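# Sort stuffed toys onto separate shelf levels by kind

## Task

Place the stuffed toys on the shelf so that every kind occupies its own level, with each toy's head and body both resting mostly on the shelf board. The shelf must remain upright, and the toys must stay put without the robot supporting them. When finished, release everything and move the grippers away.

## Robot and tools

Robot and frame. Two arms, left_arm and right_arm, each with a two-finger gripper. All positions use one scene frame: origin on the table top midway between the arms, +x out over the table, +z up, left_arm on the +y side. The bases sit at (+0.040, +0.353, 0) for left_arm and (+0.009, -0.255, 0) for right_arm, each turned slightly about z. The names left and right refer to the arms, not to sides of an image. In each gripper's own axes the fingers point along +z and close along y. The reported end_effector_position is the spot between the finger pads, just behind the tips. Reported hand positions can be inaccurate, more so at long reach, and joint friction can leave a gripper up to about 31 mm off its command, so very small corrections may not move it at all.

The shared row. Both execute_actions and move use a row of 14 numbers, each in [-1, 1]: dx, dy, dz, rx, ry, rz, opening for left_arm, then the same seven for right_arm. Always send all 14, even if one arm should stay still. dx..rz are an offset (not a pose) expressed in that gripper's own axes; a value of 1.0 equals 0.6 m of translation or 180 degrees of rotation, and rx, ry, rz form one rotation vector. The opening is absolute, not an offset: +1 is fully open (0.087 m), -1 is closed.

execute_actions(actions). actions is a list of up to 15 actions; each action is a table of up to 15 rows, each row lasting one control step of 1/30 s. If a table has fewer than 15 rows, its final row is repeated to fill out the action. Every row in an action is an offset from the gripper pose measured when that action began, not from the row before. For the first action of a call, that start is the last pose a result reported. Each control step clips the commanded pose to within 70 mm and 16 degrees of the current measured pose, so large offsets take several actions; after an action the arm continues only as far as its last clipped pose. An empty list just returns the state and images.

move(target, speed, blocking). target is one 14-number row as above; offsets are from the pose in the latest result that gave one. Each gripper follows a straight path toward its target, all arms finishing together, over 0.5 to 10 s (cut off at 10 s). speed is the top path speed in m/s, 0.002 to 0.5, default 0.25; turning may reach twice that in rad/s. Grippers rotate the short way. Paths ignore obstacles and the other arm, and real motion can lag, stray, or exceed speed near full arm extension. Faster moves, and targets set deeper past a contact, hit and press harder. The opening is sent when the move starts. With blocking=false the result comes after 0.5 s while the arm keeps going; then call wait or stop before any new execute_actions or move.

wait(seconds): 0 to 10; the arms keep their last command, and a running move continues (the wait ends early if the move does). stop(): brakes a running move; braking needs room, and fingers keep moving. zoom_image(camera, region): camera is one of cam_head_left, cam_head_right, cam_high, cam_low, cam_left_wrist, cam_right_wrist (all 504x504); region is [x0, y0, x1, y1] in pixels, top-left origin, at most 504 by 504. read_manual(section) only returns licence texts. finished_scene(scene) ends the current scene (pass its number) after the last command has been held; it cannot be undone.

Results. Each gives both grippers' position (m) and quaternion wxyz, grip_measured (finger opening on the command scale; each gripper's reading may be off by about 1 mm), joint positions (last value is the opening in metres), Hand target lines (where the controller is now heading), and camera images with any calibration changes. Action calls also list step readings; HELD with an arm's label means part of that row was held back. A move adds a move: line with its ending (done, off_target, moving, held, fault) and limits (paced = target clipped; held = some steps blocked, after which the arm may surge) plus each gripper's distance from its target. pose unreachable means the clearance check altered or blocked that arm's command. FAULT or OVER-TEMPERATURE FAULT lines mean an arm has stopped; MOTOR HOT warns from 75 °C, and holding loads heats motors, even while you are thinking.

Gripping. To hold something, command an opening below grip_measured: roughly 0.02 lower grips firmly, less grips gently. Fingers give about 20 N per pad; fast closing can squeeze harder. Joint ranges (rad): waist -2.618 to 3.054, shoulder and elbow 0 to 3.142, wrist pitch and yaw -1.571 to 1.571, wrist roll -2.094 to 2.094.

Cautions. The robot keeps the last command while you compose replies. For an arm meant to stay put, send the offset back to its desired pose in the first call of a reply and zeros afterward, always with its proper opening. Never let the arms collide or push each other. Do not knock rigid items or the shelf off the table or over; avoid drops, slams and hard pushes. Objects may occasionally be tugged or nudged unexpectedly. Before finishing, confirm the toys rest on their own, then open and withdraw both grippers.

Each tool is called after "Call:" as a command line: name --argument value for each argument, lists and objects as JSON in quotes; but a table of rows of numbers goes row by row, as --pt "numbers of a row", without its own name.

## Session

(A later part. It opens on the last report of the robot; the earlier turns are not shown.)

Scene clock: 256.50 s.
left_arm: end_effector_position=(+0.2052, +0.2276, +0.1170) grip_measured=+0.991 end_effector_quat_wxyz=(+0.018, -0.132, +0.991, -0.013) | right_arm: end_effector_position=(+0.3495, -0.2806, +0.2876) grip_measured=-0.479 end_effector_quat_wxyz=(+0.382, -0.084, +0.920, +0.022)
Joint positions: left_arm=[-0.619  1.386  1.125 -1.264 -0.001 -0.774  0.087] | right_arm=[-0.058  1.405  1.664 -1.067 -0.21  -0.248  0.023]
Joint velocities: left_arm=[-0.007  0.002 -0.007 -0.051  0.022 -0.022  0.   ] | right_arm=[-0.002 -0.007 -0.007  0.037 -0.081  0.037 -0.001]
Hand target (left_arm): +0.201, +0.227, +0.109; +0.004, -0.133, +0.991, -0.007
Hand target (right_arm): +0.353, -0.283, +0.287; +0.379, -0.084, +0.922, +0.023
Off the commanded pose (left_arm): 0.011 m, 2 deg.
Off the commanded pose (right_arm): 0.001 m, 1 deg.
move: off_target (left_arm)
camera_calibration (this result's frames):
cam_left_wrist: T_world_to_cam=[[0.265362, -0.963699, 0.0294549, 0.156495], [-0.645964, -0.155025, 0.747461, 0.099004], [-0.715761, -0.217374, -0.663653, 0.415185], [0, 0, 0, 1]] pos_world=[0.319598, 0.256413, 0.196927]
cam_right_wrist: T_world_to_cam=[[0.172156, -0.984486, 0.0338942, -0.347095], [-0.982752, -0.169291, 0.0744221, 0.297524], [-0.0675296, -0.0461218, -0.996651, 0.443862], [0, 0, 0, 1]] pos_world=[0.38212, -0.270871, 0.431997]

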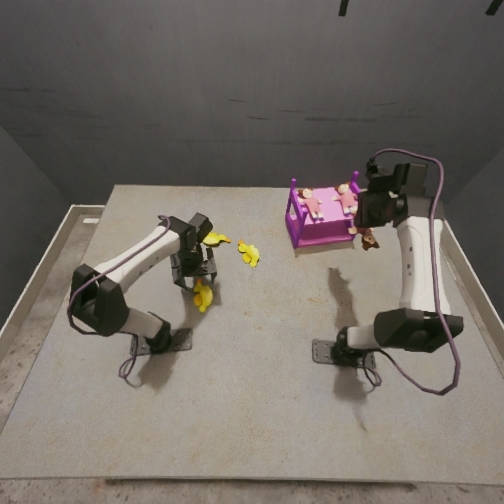

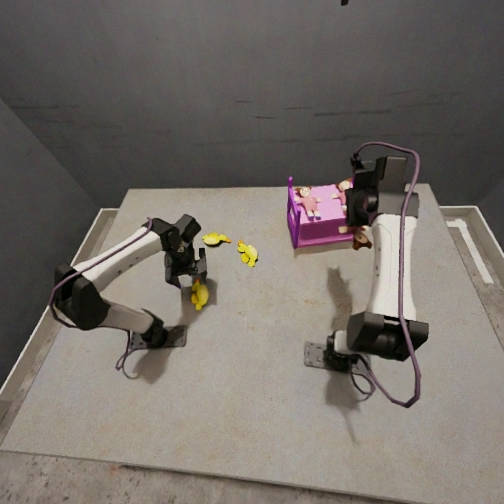

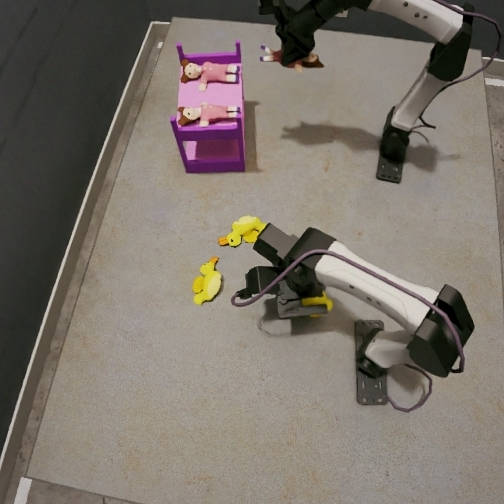

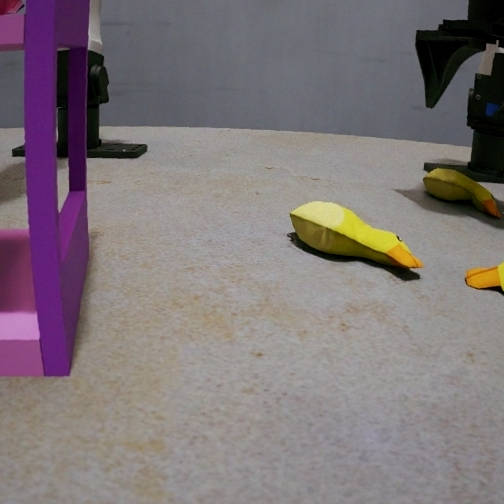

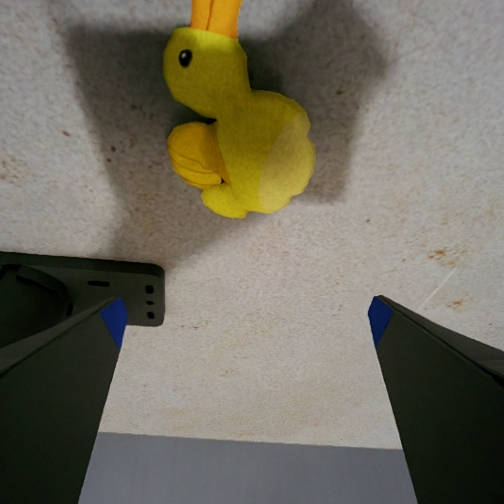

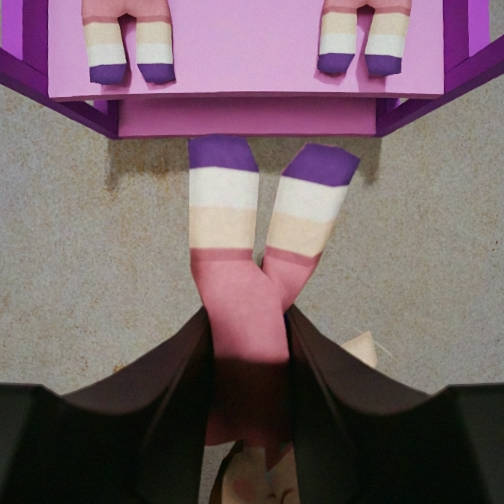

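Call:
move --target '[0.03,0.008,0.182,0,0,0,1,-0.21,0,0.309,0,-0.025,0,-0.48]' --speed 0.22

Scene clock: 263.60 s.
left_arm: end_effector_position=(+0.1986, +0.2215, +0.0158) grip_measured=+0.991 end_effector_quat_wxyz=(+0.031, -0.132, +0.990, -0.024) | right_arm: end_effector_position=(+0.5644, -0.2473, +0.2445) grip_measured=-0.479 end_effector_quat_wxyz=(+0.422, -0.081, +0.903, +0.025)
Joint positions: left_arm=[-0.655  1.437  0.753 -0.809 -0.001 -0.811  0.087] | right_arm=[ 0.079  2.133  2.302 -0.875 -0.125 -0.136  0.023]
Joint velocities: left_arm=[-0.007 -0.002 -0.012  0.066  0.022  0.081  0.   ] | right_arm=[-0.007 -0.022 -0.017 -0.022  0.007 -0.007 -0.001]
Hand target (left_arm): +0.191, +0.224, +0.008; +0.018, -0.132, +0.991, -0.013
Hand target (right_arm): +0.566, -0.242, +0.243; +0.419, -0.082, +0.904, +0.026
Off the commanded pose (left_arm): 0.012 m, 2 deg.
Off the commanded pose (right_arm): 0.004 m, 0 deg.
move: off_target (left_arm)
camera_calibration (this result's frames):
cam_left_wrist: T_world_to_cam=[[0.264139, -0.962931, 0.0547191, 0.155052], [-0.666374, -0.141188, 0.732128, 0.170694], [-0.697263, -0.229847, -0.678965, 0.341313], [0, 0, 0, 1]] pos_world=[0.310776, 0.251855, 0.0982854]
cam_right_wrist: T_world_to_cam=[[0.16897, -0.985068, 0.033011, -0.347981], [-0.985471, -0.169435, -0.0118117, 0.540198], [0.0172286, -0.0305355, -0.999385, 0.373664], [0, 0, 0, 1]] pos_world=[0.58471, -0.239847, 0.391302]

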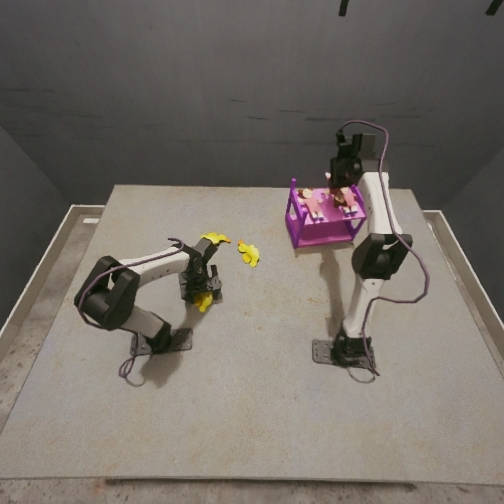

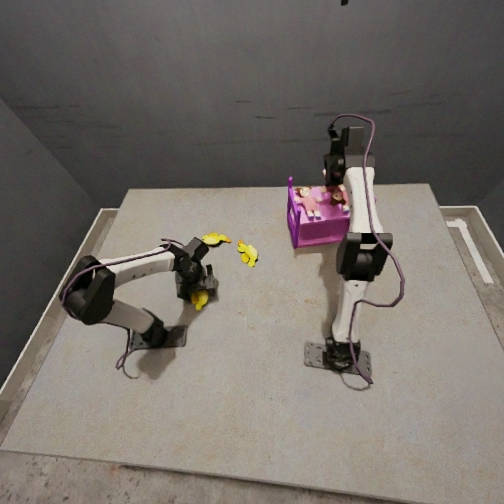

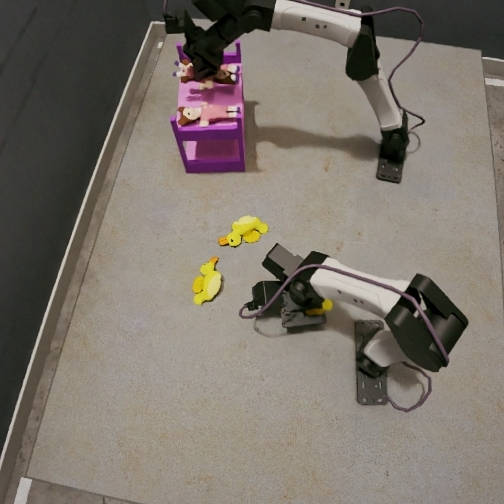

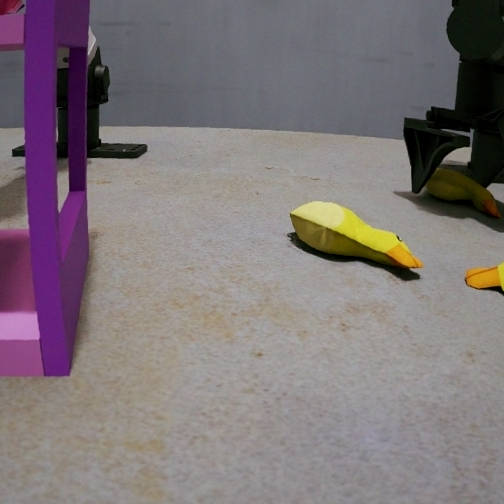

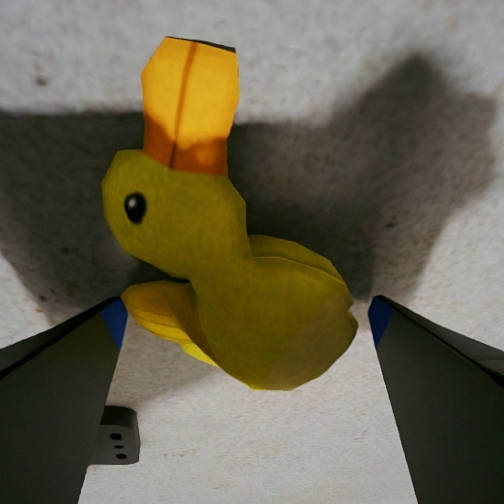

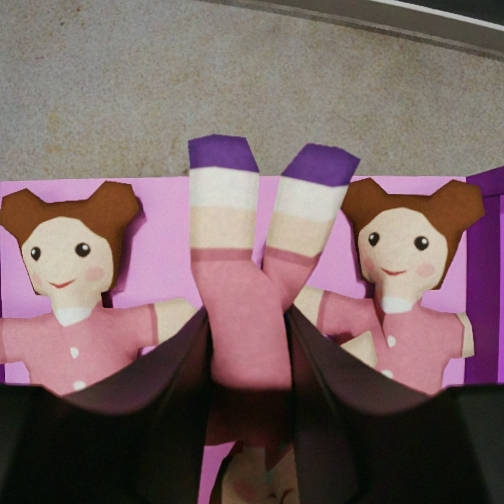

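Call:
execute_actions --actions '[[[0,0,0,0,0,0,0.85,0.004,0.001,0.003,0,0.001,0,-0.48],[0,0,0,0,0,0,0.7,0.009,0.002,0.008,0,0.003,0,-0.48],[0,0,0,0,0,0,0.55,0.015,0.003,0.013,0,0.005,0,-0.48],[0,0,0,0,0,0,0.45,0.021,0.004,0.018,0,0.007,0,-0.48],[0,0,0,0,0,0,0.35,0.027,0.005,0.023,0,0.009,0,-0.48],[0,0,0,0,0,0,0.25,0.033,0.006,0.028,0,0.011,0,-0.48],[0,0,0,0,0,0,0.15,0.039,0.007,0.033,0,0.013,0,-0.48],[0,0,0,0,0,0,0.05,0.045,0.008,0.038,0,0.015,0,-0.48],[0,0,0,0,0,0,-0.05,0.05,0.009,0.042,0,0.017,0,-0.48],[0,0,0,0,0,0,-0.13,0.055,0.01,0.046,0,0.019,0,-0.48],[0,0,0,0,0,0,-0.21,0.059,0.011,0.05,0,0.021,0,-0.48],[0,0,0,0,0,0,-0.29,0.062,0.012,0.053,0,0.023,0,-0.48],[0,0,0,0,0,0,-0.37,0.064,0.013,0.055,0,0.024,0,-0.48],[0,0,0,0,0,0,-0.45,0.066,0.014,0.056,0,0.025,0,-0.48]]]'

Call:
wait --seconds 0.2

Scene clock: 271.97 s.
left_arm: end_effector_position=(+0.1990, +0.2214, +0.0158) grip_measured=-0.440 end_effector_quat_wxyz=(+0.031, -0.132, +0.990, -0.024) | right_arm: end_effector_position=(+0.5589, -0.2471, +0.1968) grip_measured=-0.479 end_effector_quat_wxyz=(+0.381, -0.079, +0.921, +0.024)
Joint positions: left_arm=[-0.655  1.437  0.753 -0.807 -0.001 -0.811  0.025] | right_arm=[ 0.083  2.133  2.159 -0.82  -0.111 -0.136  0.023]
Joint velocities: left_arm=[-0.007  0.007 -0.007  0.066 -0.037 -0.007 -0.016] | right_arm=[ 0.061  0.007 -0.012  0.095 -0.022 -0.022 -0.   ]
Hand target (left_arm): +0.199, +0.222, +0.016; +0.031, -0.132, +0.990, -0.024
Hand target (right_arm): +0.563, -0.239, +0.192; +0.385, -0.083, +0.919, +0.022
Off the commanded pose (left_arm): 0.000 m, 0 deg.
Off the commanded pose (right_arm): 0.009 m, 1 deg.
Step readings (end_effector_position):
0: left_arm (+0.1989, +0.2213, +0.0158) | right_arm (+0.5640, -0.2473, +0.2441)
1: left_arm (+0.1989, +0.2213, +0.0158) | right_arm (+0.5640, -0.2473, +0.2441)
2: left_arm (+0.1989, +0.2213, +0.0158) | right_arm (+0.5641, -0.2473, +0.2442)
4: left_arm (+0.1989, +0.2213, +0.0158) | right_arm (+0.5649, -0.2473, +0.2407)
8: left_arm (+0.1989, +0.2213, +0.0158) | right_arm (+0.5628, -0.2476, +0.2185)
15: end_effector_position above
camera_calibration (this result's frames):
cam_left_wrist: T_world_to_cam=[[0.264104, -0.962907, 0.0553037, 0.15486], [-0.667608, -0.141125, 0.731015, 0.171224], [-0.696095, -0.229985, -0.680117, 0.341363], [0, 0, 0, 1]] pos_world=[0.311033, 0.251788, 0.0984351]
cam_right_wrist: T_world_to_cam=[[0.165914, -0.985779, 0.0266992, -0.342581], [-0.983602, -0.163485, 0.0761569, 0.517362], [-0.070709, -0.0388969, -0.996738, 0.372677], [0, 0, 0, 1]] pos_world=[0.592069, -0.238632, 0.341208]

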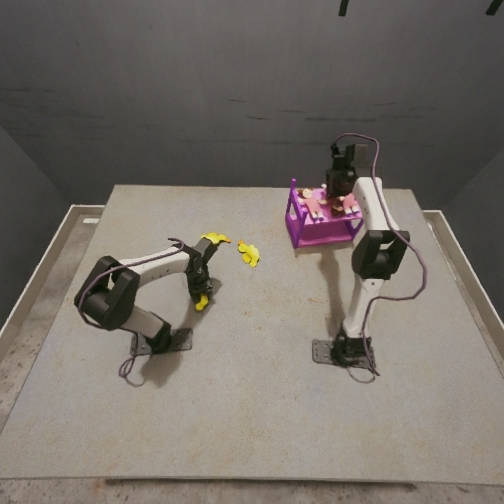

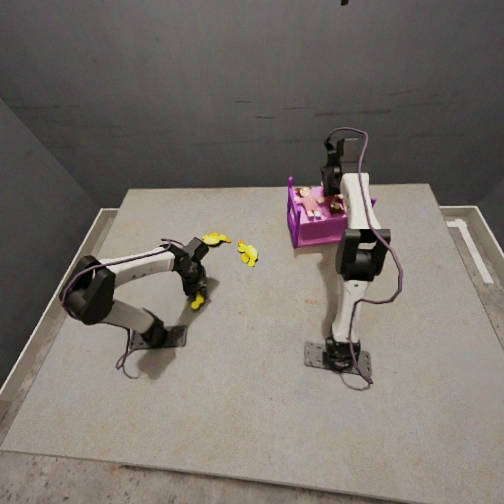

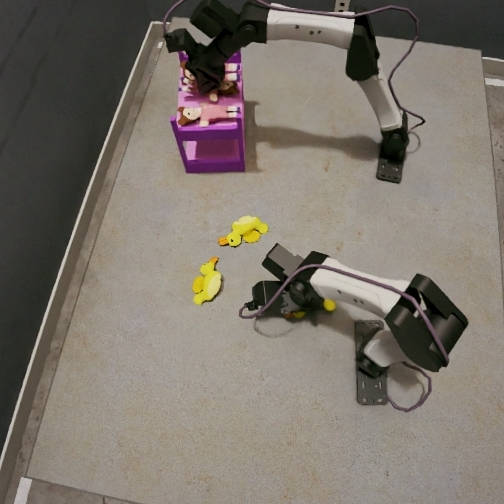

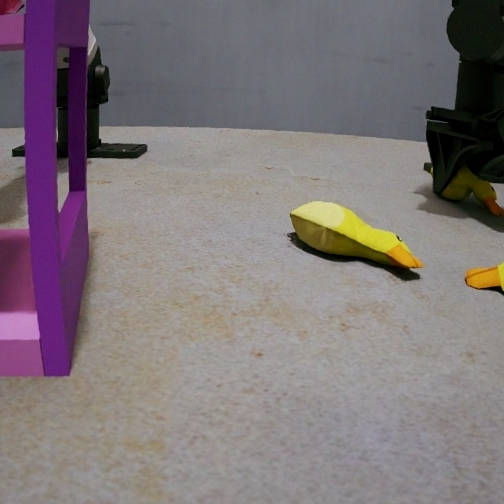

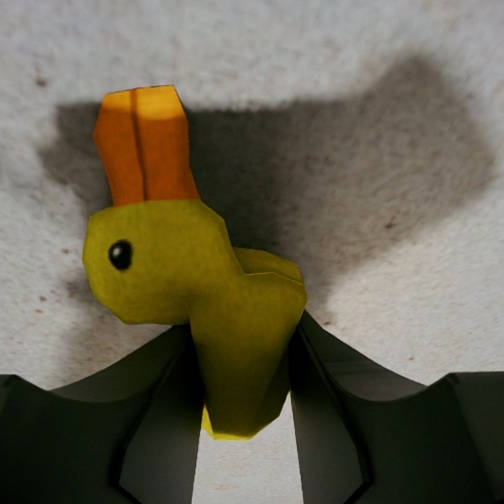

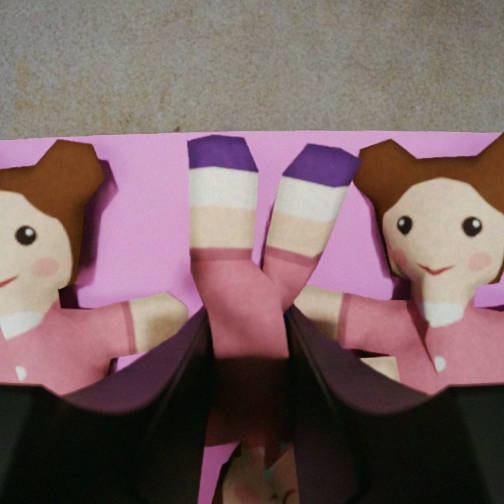

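Scene clock: 272.17 s.
left_arm: end_effector_position=(+0.1990, +0.2214, +0.0158) grip_measured=-0.449 end_effector_quat_wxyz=(+0.031, -0.132, +0.990, -0.024) | right_arm: end_effector_position=(+0.5615, -0.2444, +0.1987) grip_measured=-0.479 end_effector_quat_wxyz=(+0.387, -0.082, +0.918, +0.023)
Joint positions: left_arm=[-0.655  1.437  0.753 -0.807 -0.001 -0.811  0.024] | right_arm=[ 0.089  2.133  2.159 -0.807 -0.109 -0.136  0.023]
Joint velocities: left_arm=[-0.007  0.002 -0.022  0.037 -0.007 -0.037 -0.   ] | right_arm=[ 0.012  0.002 -0.022 -0.066  0.007  0.007 -0.001]
Hand target (left_arm): +0.199, +0.222, +0.016; +0.031, -0.132, +0.990, -0.024
Hand target (right_arm): +0.563, -0.239, +0.192; +0.385, -0.083, +0.919, +0.022
Off the commanded pose (left_arm): 0.000 m, 0 deg.
Off the commanded pose (right_arm): 0.008 m, 0 deg.
wait: 0.20 s; no rest
camera_calibration (this result's frames):
cam_left_wrist: T_world_to_cam=[[0.264104, -0.962907, 0.0553037, 0.15486], [-0.667608, -0.141125, 0.731015, 0.171224], [-0.696095, -0.229985, -0.680117, 0.341363], [0, 0, 0, 1]] pos_world=[0.311033, 0.251788, 0.0984351]
cam_right_wrist: T_world_to_cam=[[0.169601, -0.985041, 0.0304969, -0.343005], [-0.983804, -0.167404, 0.0640685, 0.521737], [-0.0580048, -0.0408691, -0.997479, 0.367313], [0, 0, 0, 1]] pos_world=[0.592766, -0.235521, 0.343421]

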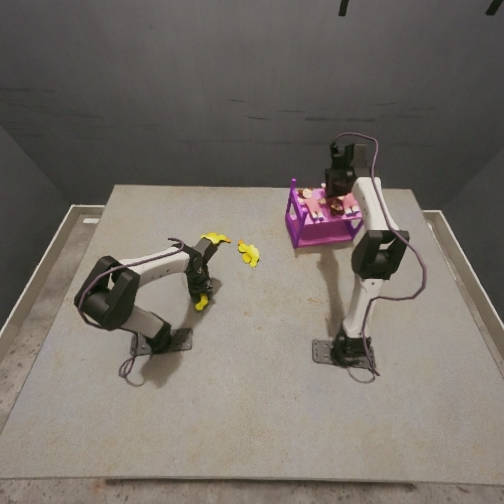

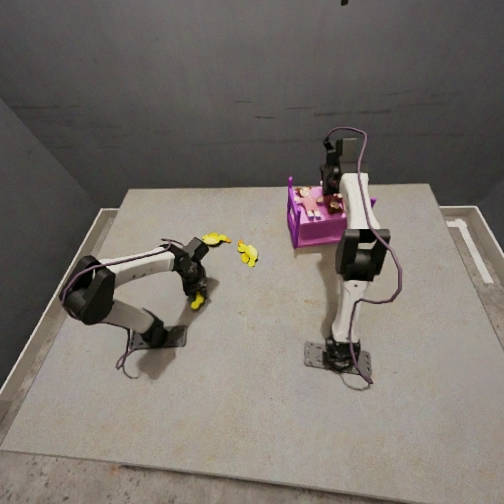

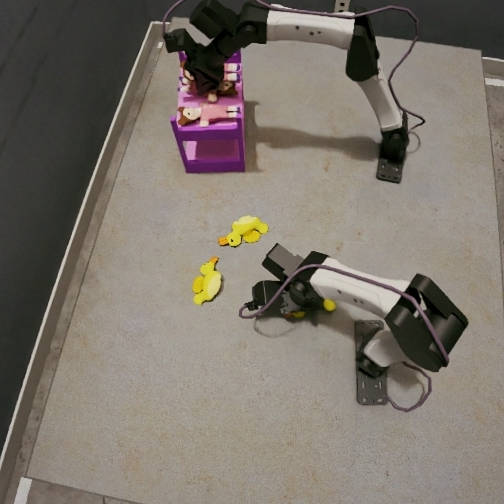

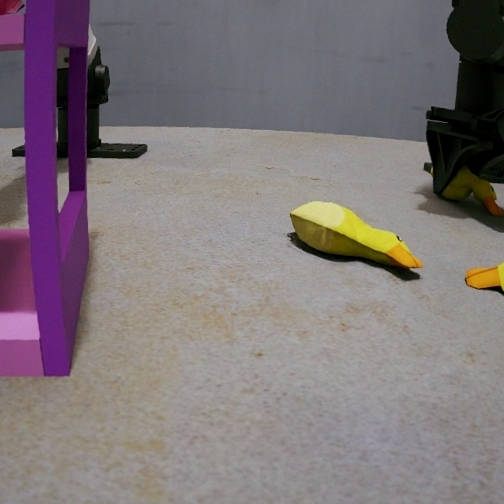

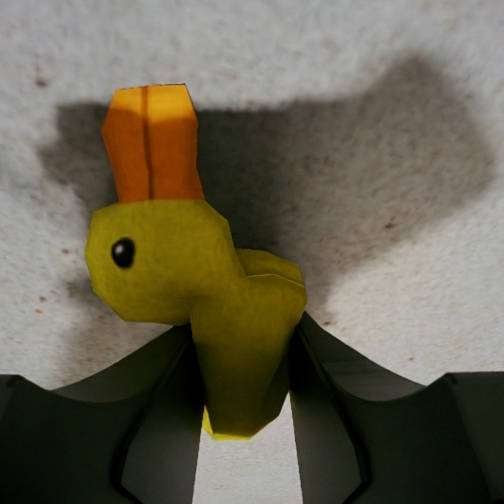

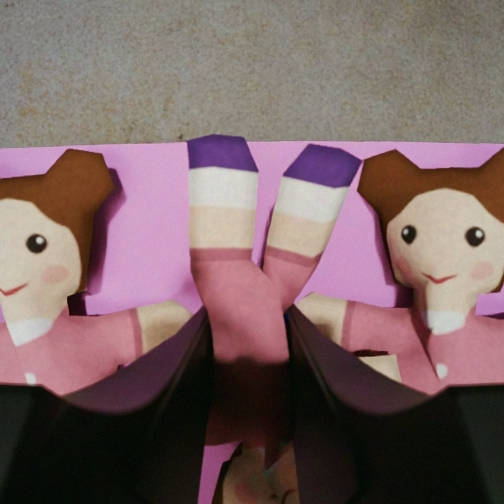

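Call:
execute_actions --actions '[[[0,0,-0.005,0,0,0,-0.45,0,0,0,0,0,0,-0.4],[0,0,-0.012,0,0,0,-0.45,0,0,0,0,0,0,-0.32],[0,0,-0.02,0,0,-0.003,-0.45,0,0,0,0,0,0,-0.24],[0,0,-0.03,0,0,-0.006,-0.45,0,0,0,0,0,0,-0.16],[0,0,-0.04,0,0,-0.01,-0.45,0,0,0,0,0,0,-0.08],[0,0,-0.05,0,0,-0.015,-0.45,0,0,0,0,0,0,0],[0,0,-0.06,0,0,-0.02,-0.45,0,0,0,0,0,0,0.08],[0,0,-0.07,0,0,-0.026,-0.45,0,0,0,0,0,0,0.16],[0,0,-0.08,0,0,-0.032,-0.45,0,0,0,0,0,0,0.24],[0,0,-0.087,0,0,-0.038,-0.45,0,0,0,0,0,0,0.3],[0,0,-0.093,0,0,-0.044,-0.45,0,0,0,0,0,0,0.3],[0,0,-0.097,0,0,-0.05,-0.45,0,0,0,0,0,0,0.3],[0,0,-0.1,0,0,-0.055,-0.45,0,0,0,0,0,0,0.3]]]'

Scene clock: 277.60 s.
left_arm: end_effector_position=(+0.2034, +0.2190, +0.0690) grip_measured=-0.449 end_effector_quat_wxyz=(+0.047, -0.191, +0.980, -0.040) | right_arm: end_effector_position=(+0.5623, -0.2447, +0.1992) grip_measured=+0.300 end_effector_quat_wxyz=(+0.389, -0.081, +0.918, +0.022)
Joint positions: left_arm=[-0.641  1.325  0.886 -1.008 -0.001 -0.915  0.024] | right_arm=[ 0.089  2.133  2.159 -0.803 -0.107 -0.136  0.057]
Joint velocities: left_arm=[ 0.012 -0.051  0.11  -0.344 -0.037 -0.168  0.   ] | right_arm=[-0.007 -0.012  0.022  0.051 -0.022  0.081 -0.   ]
Hand target (left_arm): +0.195, +0.224, +0.075; +0.030, -0.217, +0.975, -0.028
Hand target (right_arm): +0.561, -0.244, +0.199; +0.387, -0.082, +0.918, +0.023
Off the commanded pose (left_arm): 0.012 m, 4 deg.
Off the commanded pose (right_arm): 0.001 m, 0 deg.
Step readings (end_effector_position):
0: left_arm (+0.1990, +0.2214, +0.0158) | right_arm (+0.5623, -0.2447, +0.1992)
1: left_arm (+0.1990, +0.2214, +0.0158) | right_arm (+0.5623, -0.2447, +0.1992)
2: left_arm (+0.1986, +0.2217, +0.0158) | right_arm (+0.5623, -0.2447, +0.1992)
4: left_arm (+0.1965, +0.2229, +0.0177) | right_arm (+0.5623, -0.2447, +0.1992)
8: left_arm (+0.1979, +0.2214, +0.0357) | right_arm (+0.5623, -0.2447, +0.1992)
15: end_effector_position above
camera_calibration (this result's frames):
cam_left_wrist: T_world_to_cam=[[0.373522, -0.922692, 0.0955034, 0.114605], [-0.670926, -0.197627, 0.714704, 0.149081], [-0.640578, -0.331033, -0.692876, 0.391746], [0, 0, 0, 1]] pos_world=[0.308159, 0.264889, 0.153938]
cam_right_wrist: T_world_to_cam=[[0.168143, -0.985227, 0.0324767, -0.343109], [-0.984268, -0.165984, 0.0605467, 0.523738], [-0.0542617, -0.0421463, -0.997637, 0.365506], [0, 0, 0, 1]] pos_world=[0.593023, -0.235704, 0.344075]

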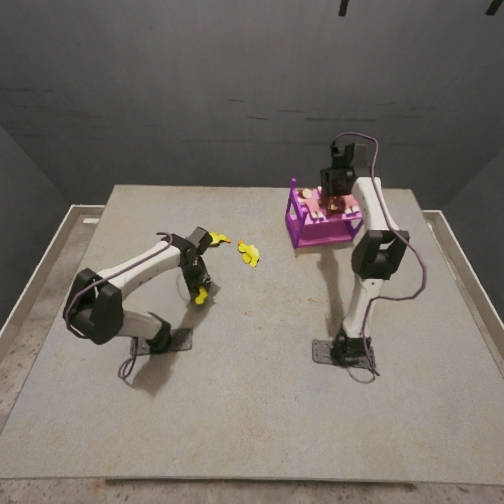

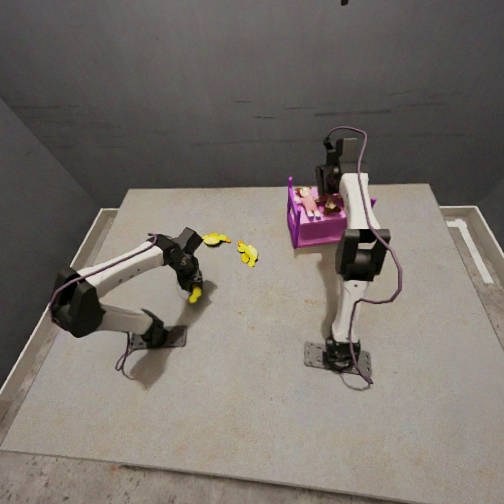

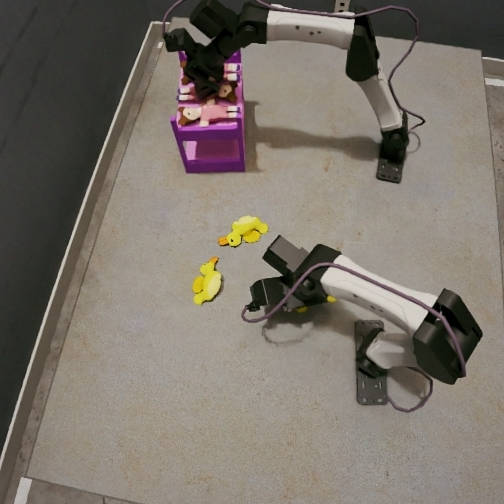

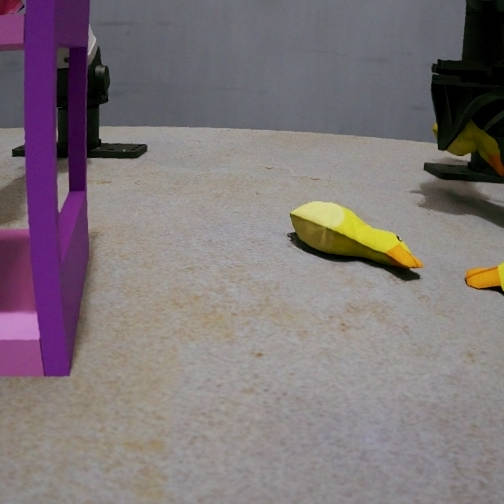

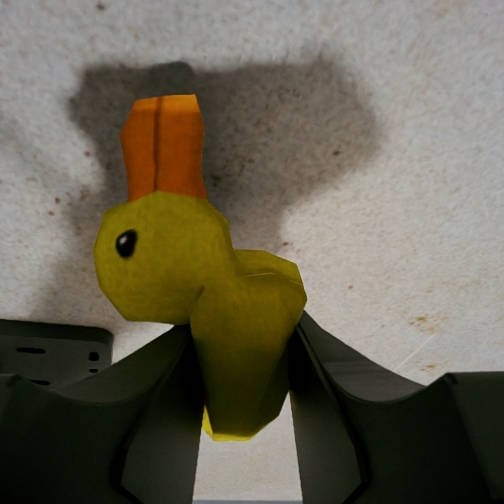

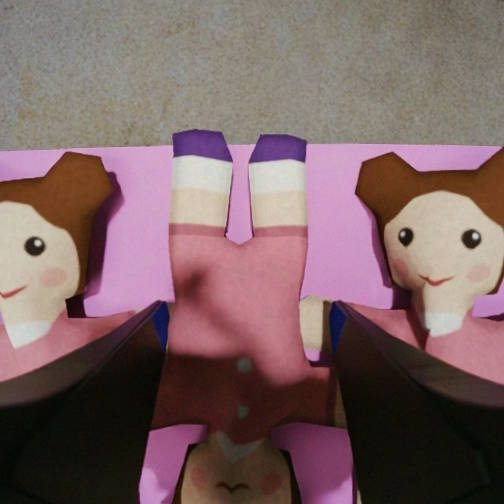

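Call:
move --target '[-0.054,-0.112,0.111,-0.02,0.02,-0.183,-0.45,0,0,-0.25,0,0,0,0.3]' --speed 0.3

Scene clock: 282.37 s.
left_arm: end_effector_position=(+0.2585, +0.1708, +0.0142) grip_measured=-0.449 end_effector_quat_wxyz=(-0.004, -0.458, +0.889, -0.021) | right_arm: end_effector_position=(+0.4613, -0.2575, +0.2965) grip_measured=+0.300 end_effector_quat_wxyz=(+0.383, -0.082, +0.920, +0.023)
Joint positions: left_arm=[-0.64   1.688  0.982 -0.833  0.029 -1.482  0.024] | right_arm=[ 0.052  1.851  2.177 -1.118 -0.135 -0.165  0.057]
Joint velocities: left_arm=[ 0.002 -0.007 -0.012  0.022  0.037 -0.051 -0.   ] | right_arm=[-0.007 -0.017  0.002 -0.051 -0.051  0.022 -0.   ]
Hand target (left_arm): +0.265, +0.164, +0.011; -0.003, -0.460, +0.887, -0.027
Hand target (right_arm): +0.457, -0.262, +0.305; +0.389, -0.081, +0.918, +0.022
Off the commanded pose (left_arm): 0.009 m, 1 deg.
Off the commanded pose (right_arm): 0.009 m, 1 deg.
move: done
camera_calibration (this result's frames):
cam_left_wrist: T_world_to_cam=[[0.816082, -0.577008, 0.0327517, -0.117819], [-0.378314, -0.490502, 0.785039, 0.18905], [-0.436909, -0.653047, -0.61858, 0.374435], [0, 0, 0, 1]] pos_world=[0.331264, 0.26927, 0.0870646]
cam_right_wrist: T_world_to_cam=[[0.171133, -0.984763, 0.0308968, -0.34264], [-0.983042, -0.168569, 0.0721948, 0.411629], [-0.0658865, -0.0427278, -0.996912, 0.461543], [0, 0, 0, 1]] pos_world=[0.493696, -0.248311, 0.440987]

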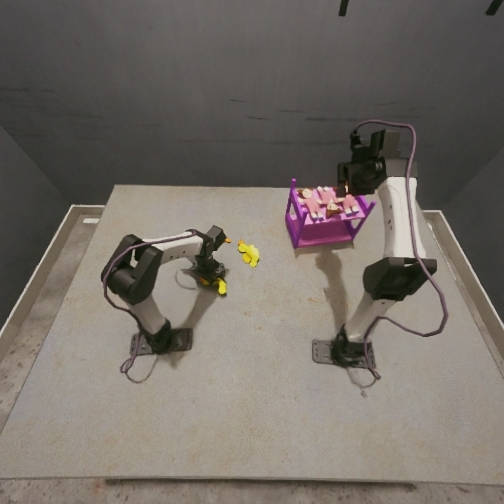

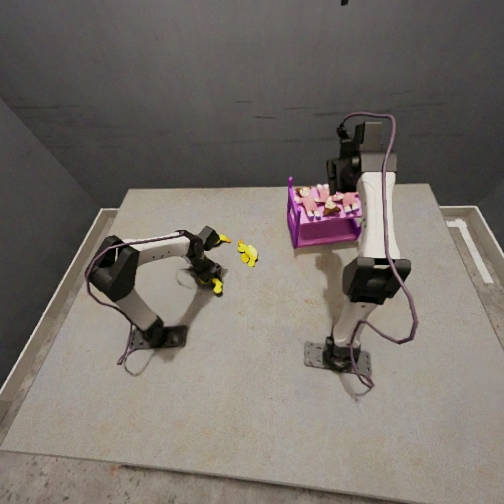

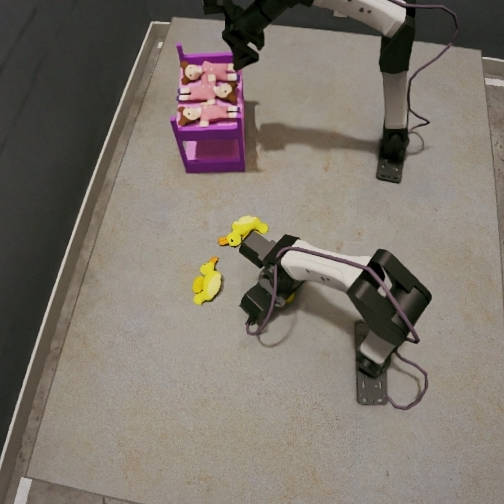

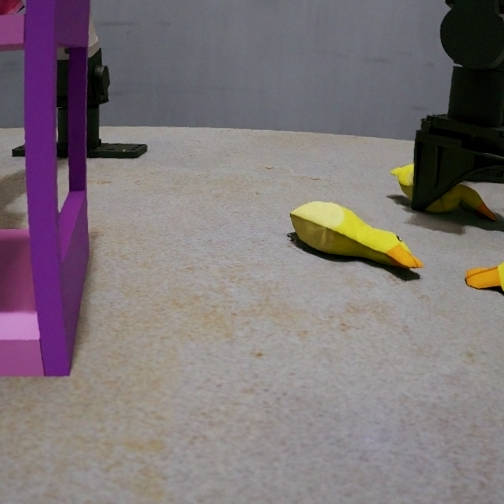

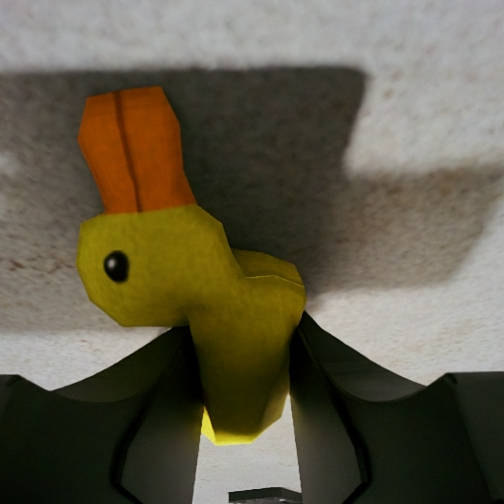

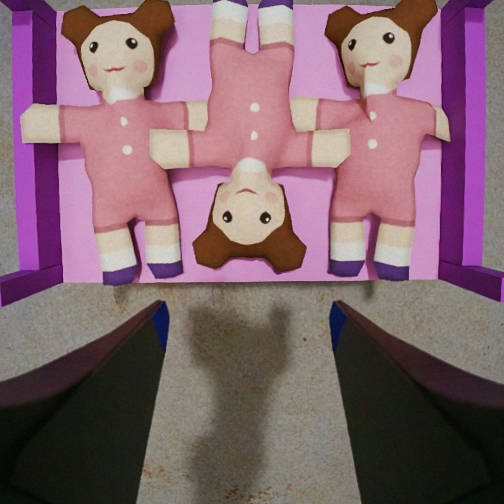

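Call:
execute_actions --actions '[[[0,0,0,0,0,0,-0.3,0,0,0,0,0,0,0.3],[0,0,0,0,0,0,-0.1,0,0,0,0,0,0,0.3],[0,0,0,0,0,0,0.1,0,0,0,0,0,0,0.3],[0,0,0,0,0,0,0.3,0,0,0,0,0,0,0.3],[0,0,0,0,0,0,0.5,0,0,0,0,0,0,0.3],[0,0,0,0,0,0,0.8,0,0,0,0,0,0,0.3]]]'

Call:
move --target '[0,0,-0.16,0,0,0,0.8,0,0,-0.15,0,0,0,1.0]' --speed 0.25

Scene clock: 300.57 s.
left_arm: end_effector_position=(+0.2586, +0.1706, +0.0143) grip_measured=+0.800 end_effector_quat_wxyz=(-0.004, -0.459, +0.888, -0.022) | right_arm: end_effector_position=(+0.4610, -0.2574, +0.2963) grip_measured=+0.300 end_effector_quat_wxyz=(+0.382, -0.083, +0.920, +0.023)
Joint positions: left_arm=[-0.64   1.688  0.982 -0.833  0.03  -1.484  0.079] | right_arm=[ 0.052  1.851  2.177 -1.12  -0.135 -0.166  0.057]
Joint velocities: left_arm=[ 0.002  0.002 -0.017 -0.007 -0.007  0.022 -0.001] | right_arm=[-0.007  0.007 -0.002 -0.066  0.081 -0.037 -0.   ]
Hand target (left_arm): +0.258, +0.171, +0.014; -0.004, -0.458, +0.889, -0.021
Hand target (right_arm): +0.461, -0.257, +0.296; +0.383, -0.083, +0.920, +0.023
Off the commanded pose (left_arm): 0.000 m, 0 deg.
Off the commanded pose (right_arm): 0.000 m, 0 deg.
Step readings (end_effector_position):
0: left_arm (+0.2586, +0.1707, +0.0142) | right_arm (+0.4610, -0.2574, +0.2963)
1: left_arm (+0.2586, +0.1707, +0.0142) | right_arm (+0.4610, -0.2574, +0.2963)
2: left_arm (+0.2586, +0.1707, +0.0142) | right_arm (+0.4610, -0.2574, +0.2963)
4: left_arm (+0.2586, +0.1707, +0.0142) | right_arm (+0.4610, -0.2574, +0.2963)
8: left_arm (+0.2586, +0.1706, +0.0143) | right_arm (+0.4610, -0.2574, +0.2963)
15: end_effector_position above
camera_calibration (this result's frames):
cam_left_wrist: T_world_to_cam=[[0.81717, -0.575443, 0.0331449, -0.118558], [-0.377284, -0.490525, 0.78552, 0.188677], [-0.435763, -0.654408, -0.617948, 0.374285], [0, 0, 0, 1]] pos_world=[0.331167, 0.269263, 0.0870084]
cam_right_wrist: T_world_to_cam=[[0.171707, -0.984673, 0.0305772, -0.342663], [-0.982844, -0.169102, 0.0736311, 0.410694], [-0.0673319, -0.0426957, -0.996817, 0.461956], [0, 0, 0, 1]] pos_world=[0.49359, -0.248239, 0.440723]

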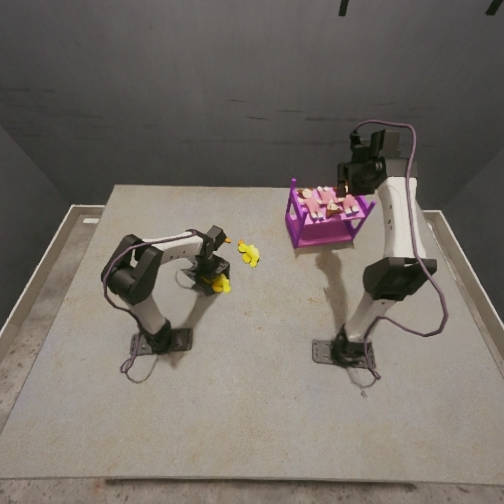

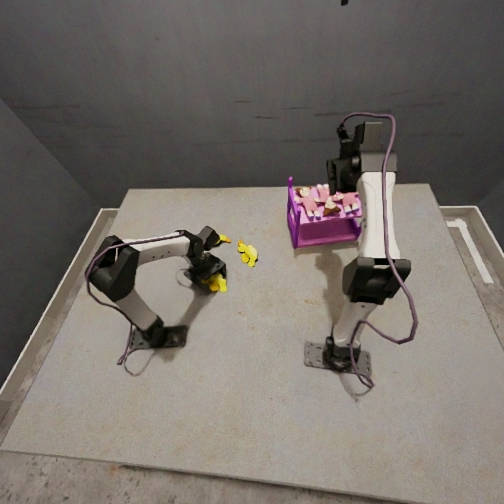

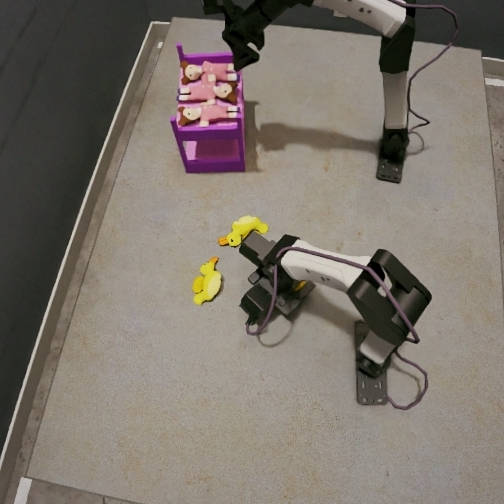

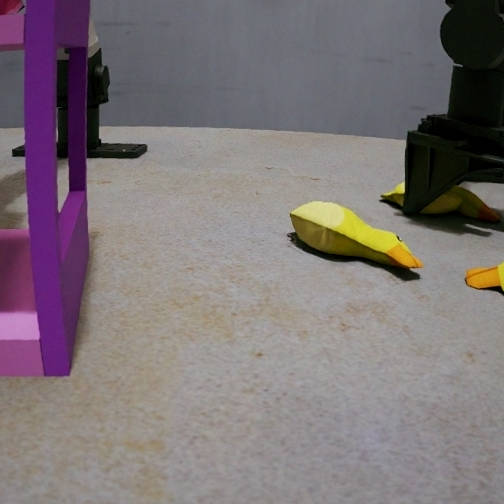

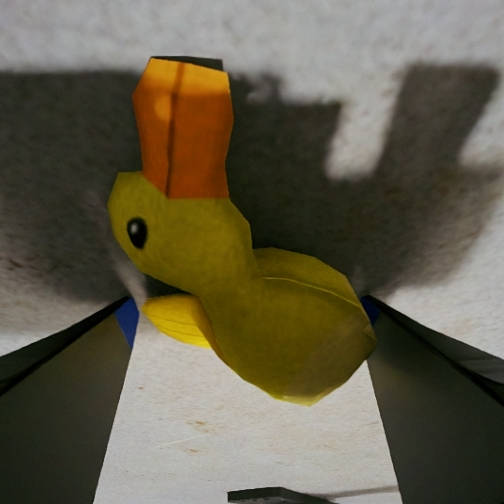

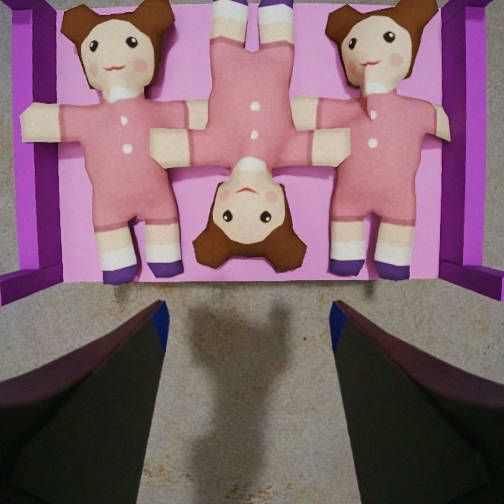

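Scene clock: 301.73 s.
left_arm: end_effector_position=(+0.2561, +0.1736, +0.1080) grip_measured=+0.800 end_effector_quat_wxyz=(-0.003, -0.459, +0.888, -0.023) | right_arm: end_effector_position=(+0.3979, -0.2640, +0.3617) grip_measured=+1.000 end_effector_quat_wxyz=(+0.387, -0.084, +0.918, +0.022)
Joint positions: left_arm=[-0.635  1.572  1.247 -1.211  0.03  -1.479  0.079] | right_arm=[ 0.02   1.814  2.47  -1.442 -0.159 -0.191  0.087]
Joint velocities: left_arm=[-0.002 -0.012 -0.012 -0.066 -0.007  0.007  0.001] | right_arm=[-0.017 -0.002  0.002  0.037  0.007 -0.037  0.   ]
Hand target (left_arm): +0.257, +0.176, +0.110; -0.004, -0.459, +0.888, -0.022
Hand target (right_arm): +0.398, -0.268, +0.360; +0.383, -0.083, +0.920, +0.023
Off the commanded pose (left_arm): 0.003 m, 0 deg.
Off the commanded pose (right_arm): 0.003 m, 1 deg.
move: done
camera_calibration (this result's frames):
cam_left_wrist: T_world_to_cam=[[0.817074, -0.575388, 0.0363165, -0.118186], [-0.379519, -0.489375, 0.785161, 0.116004], [-0.434, -0.655317, -0.618226, 0.432887], [0, 0, 0, 1]] pos_world=[0.328465, 0.272445, 0.180832]
cam_right_wrist: T_world_to_cam=[[0.173727, -0.984205, 0.0340538, -0.342287], [-0.983177, -0.171358, 0.0632348, 0.346052], [-0.0564006, -0.0444665, -0.997418, 0.518089], [0, 0, 0, 1]] pos_world=[0.428916, -0.254544, 0.506525]

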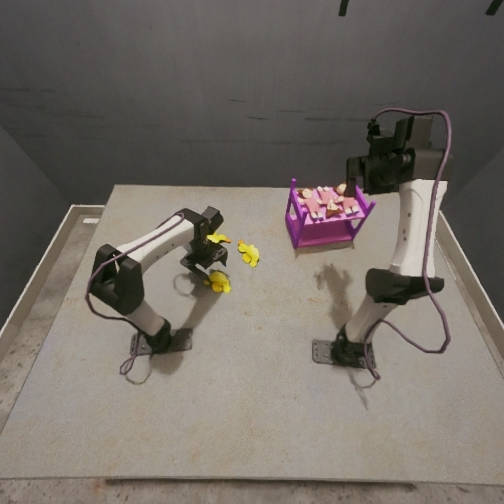

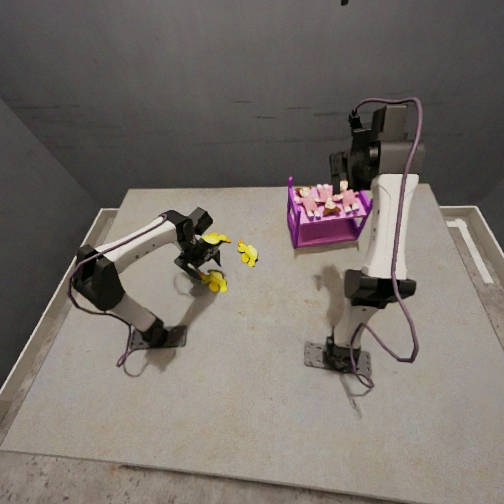

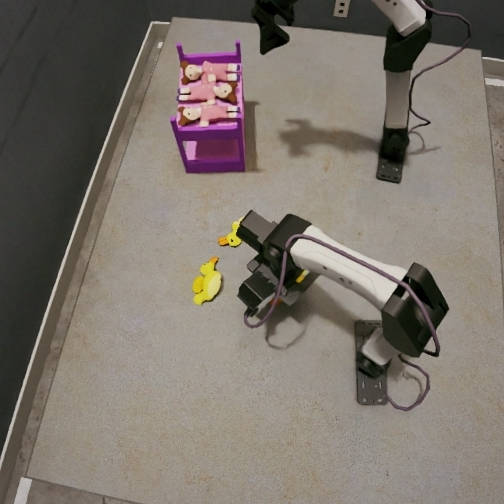

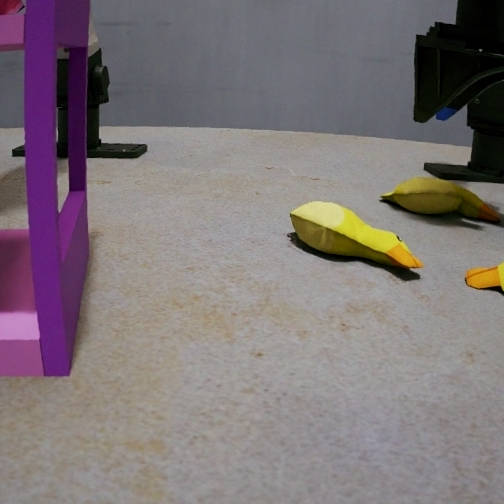

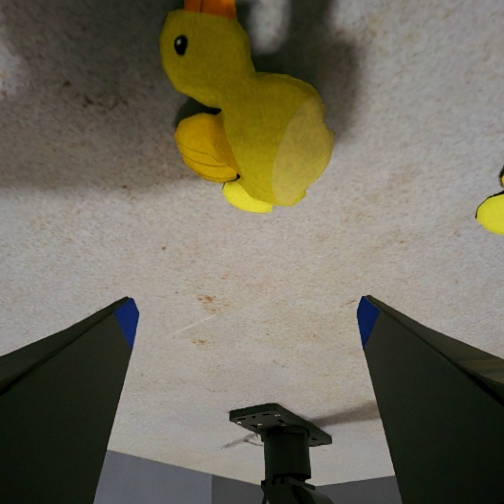

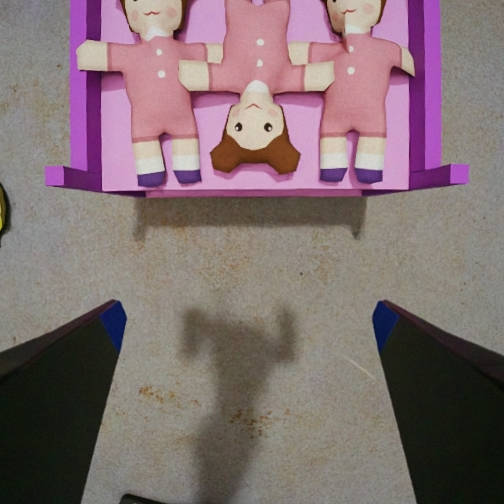

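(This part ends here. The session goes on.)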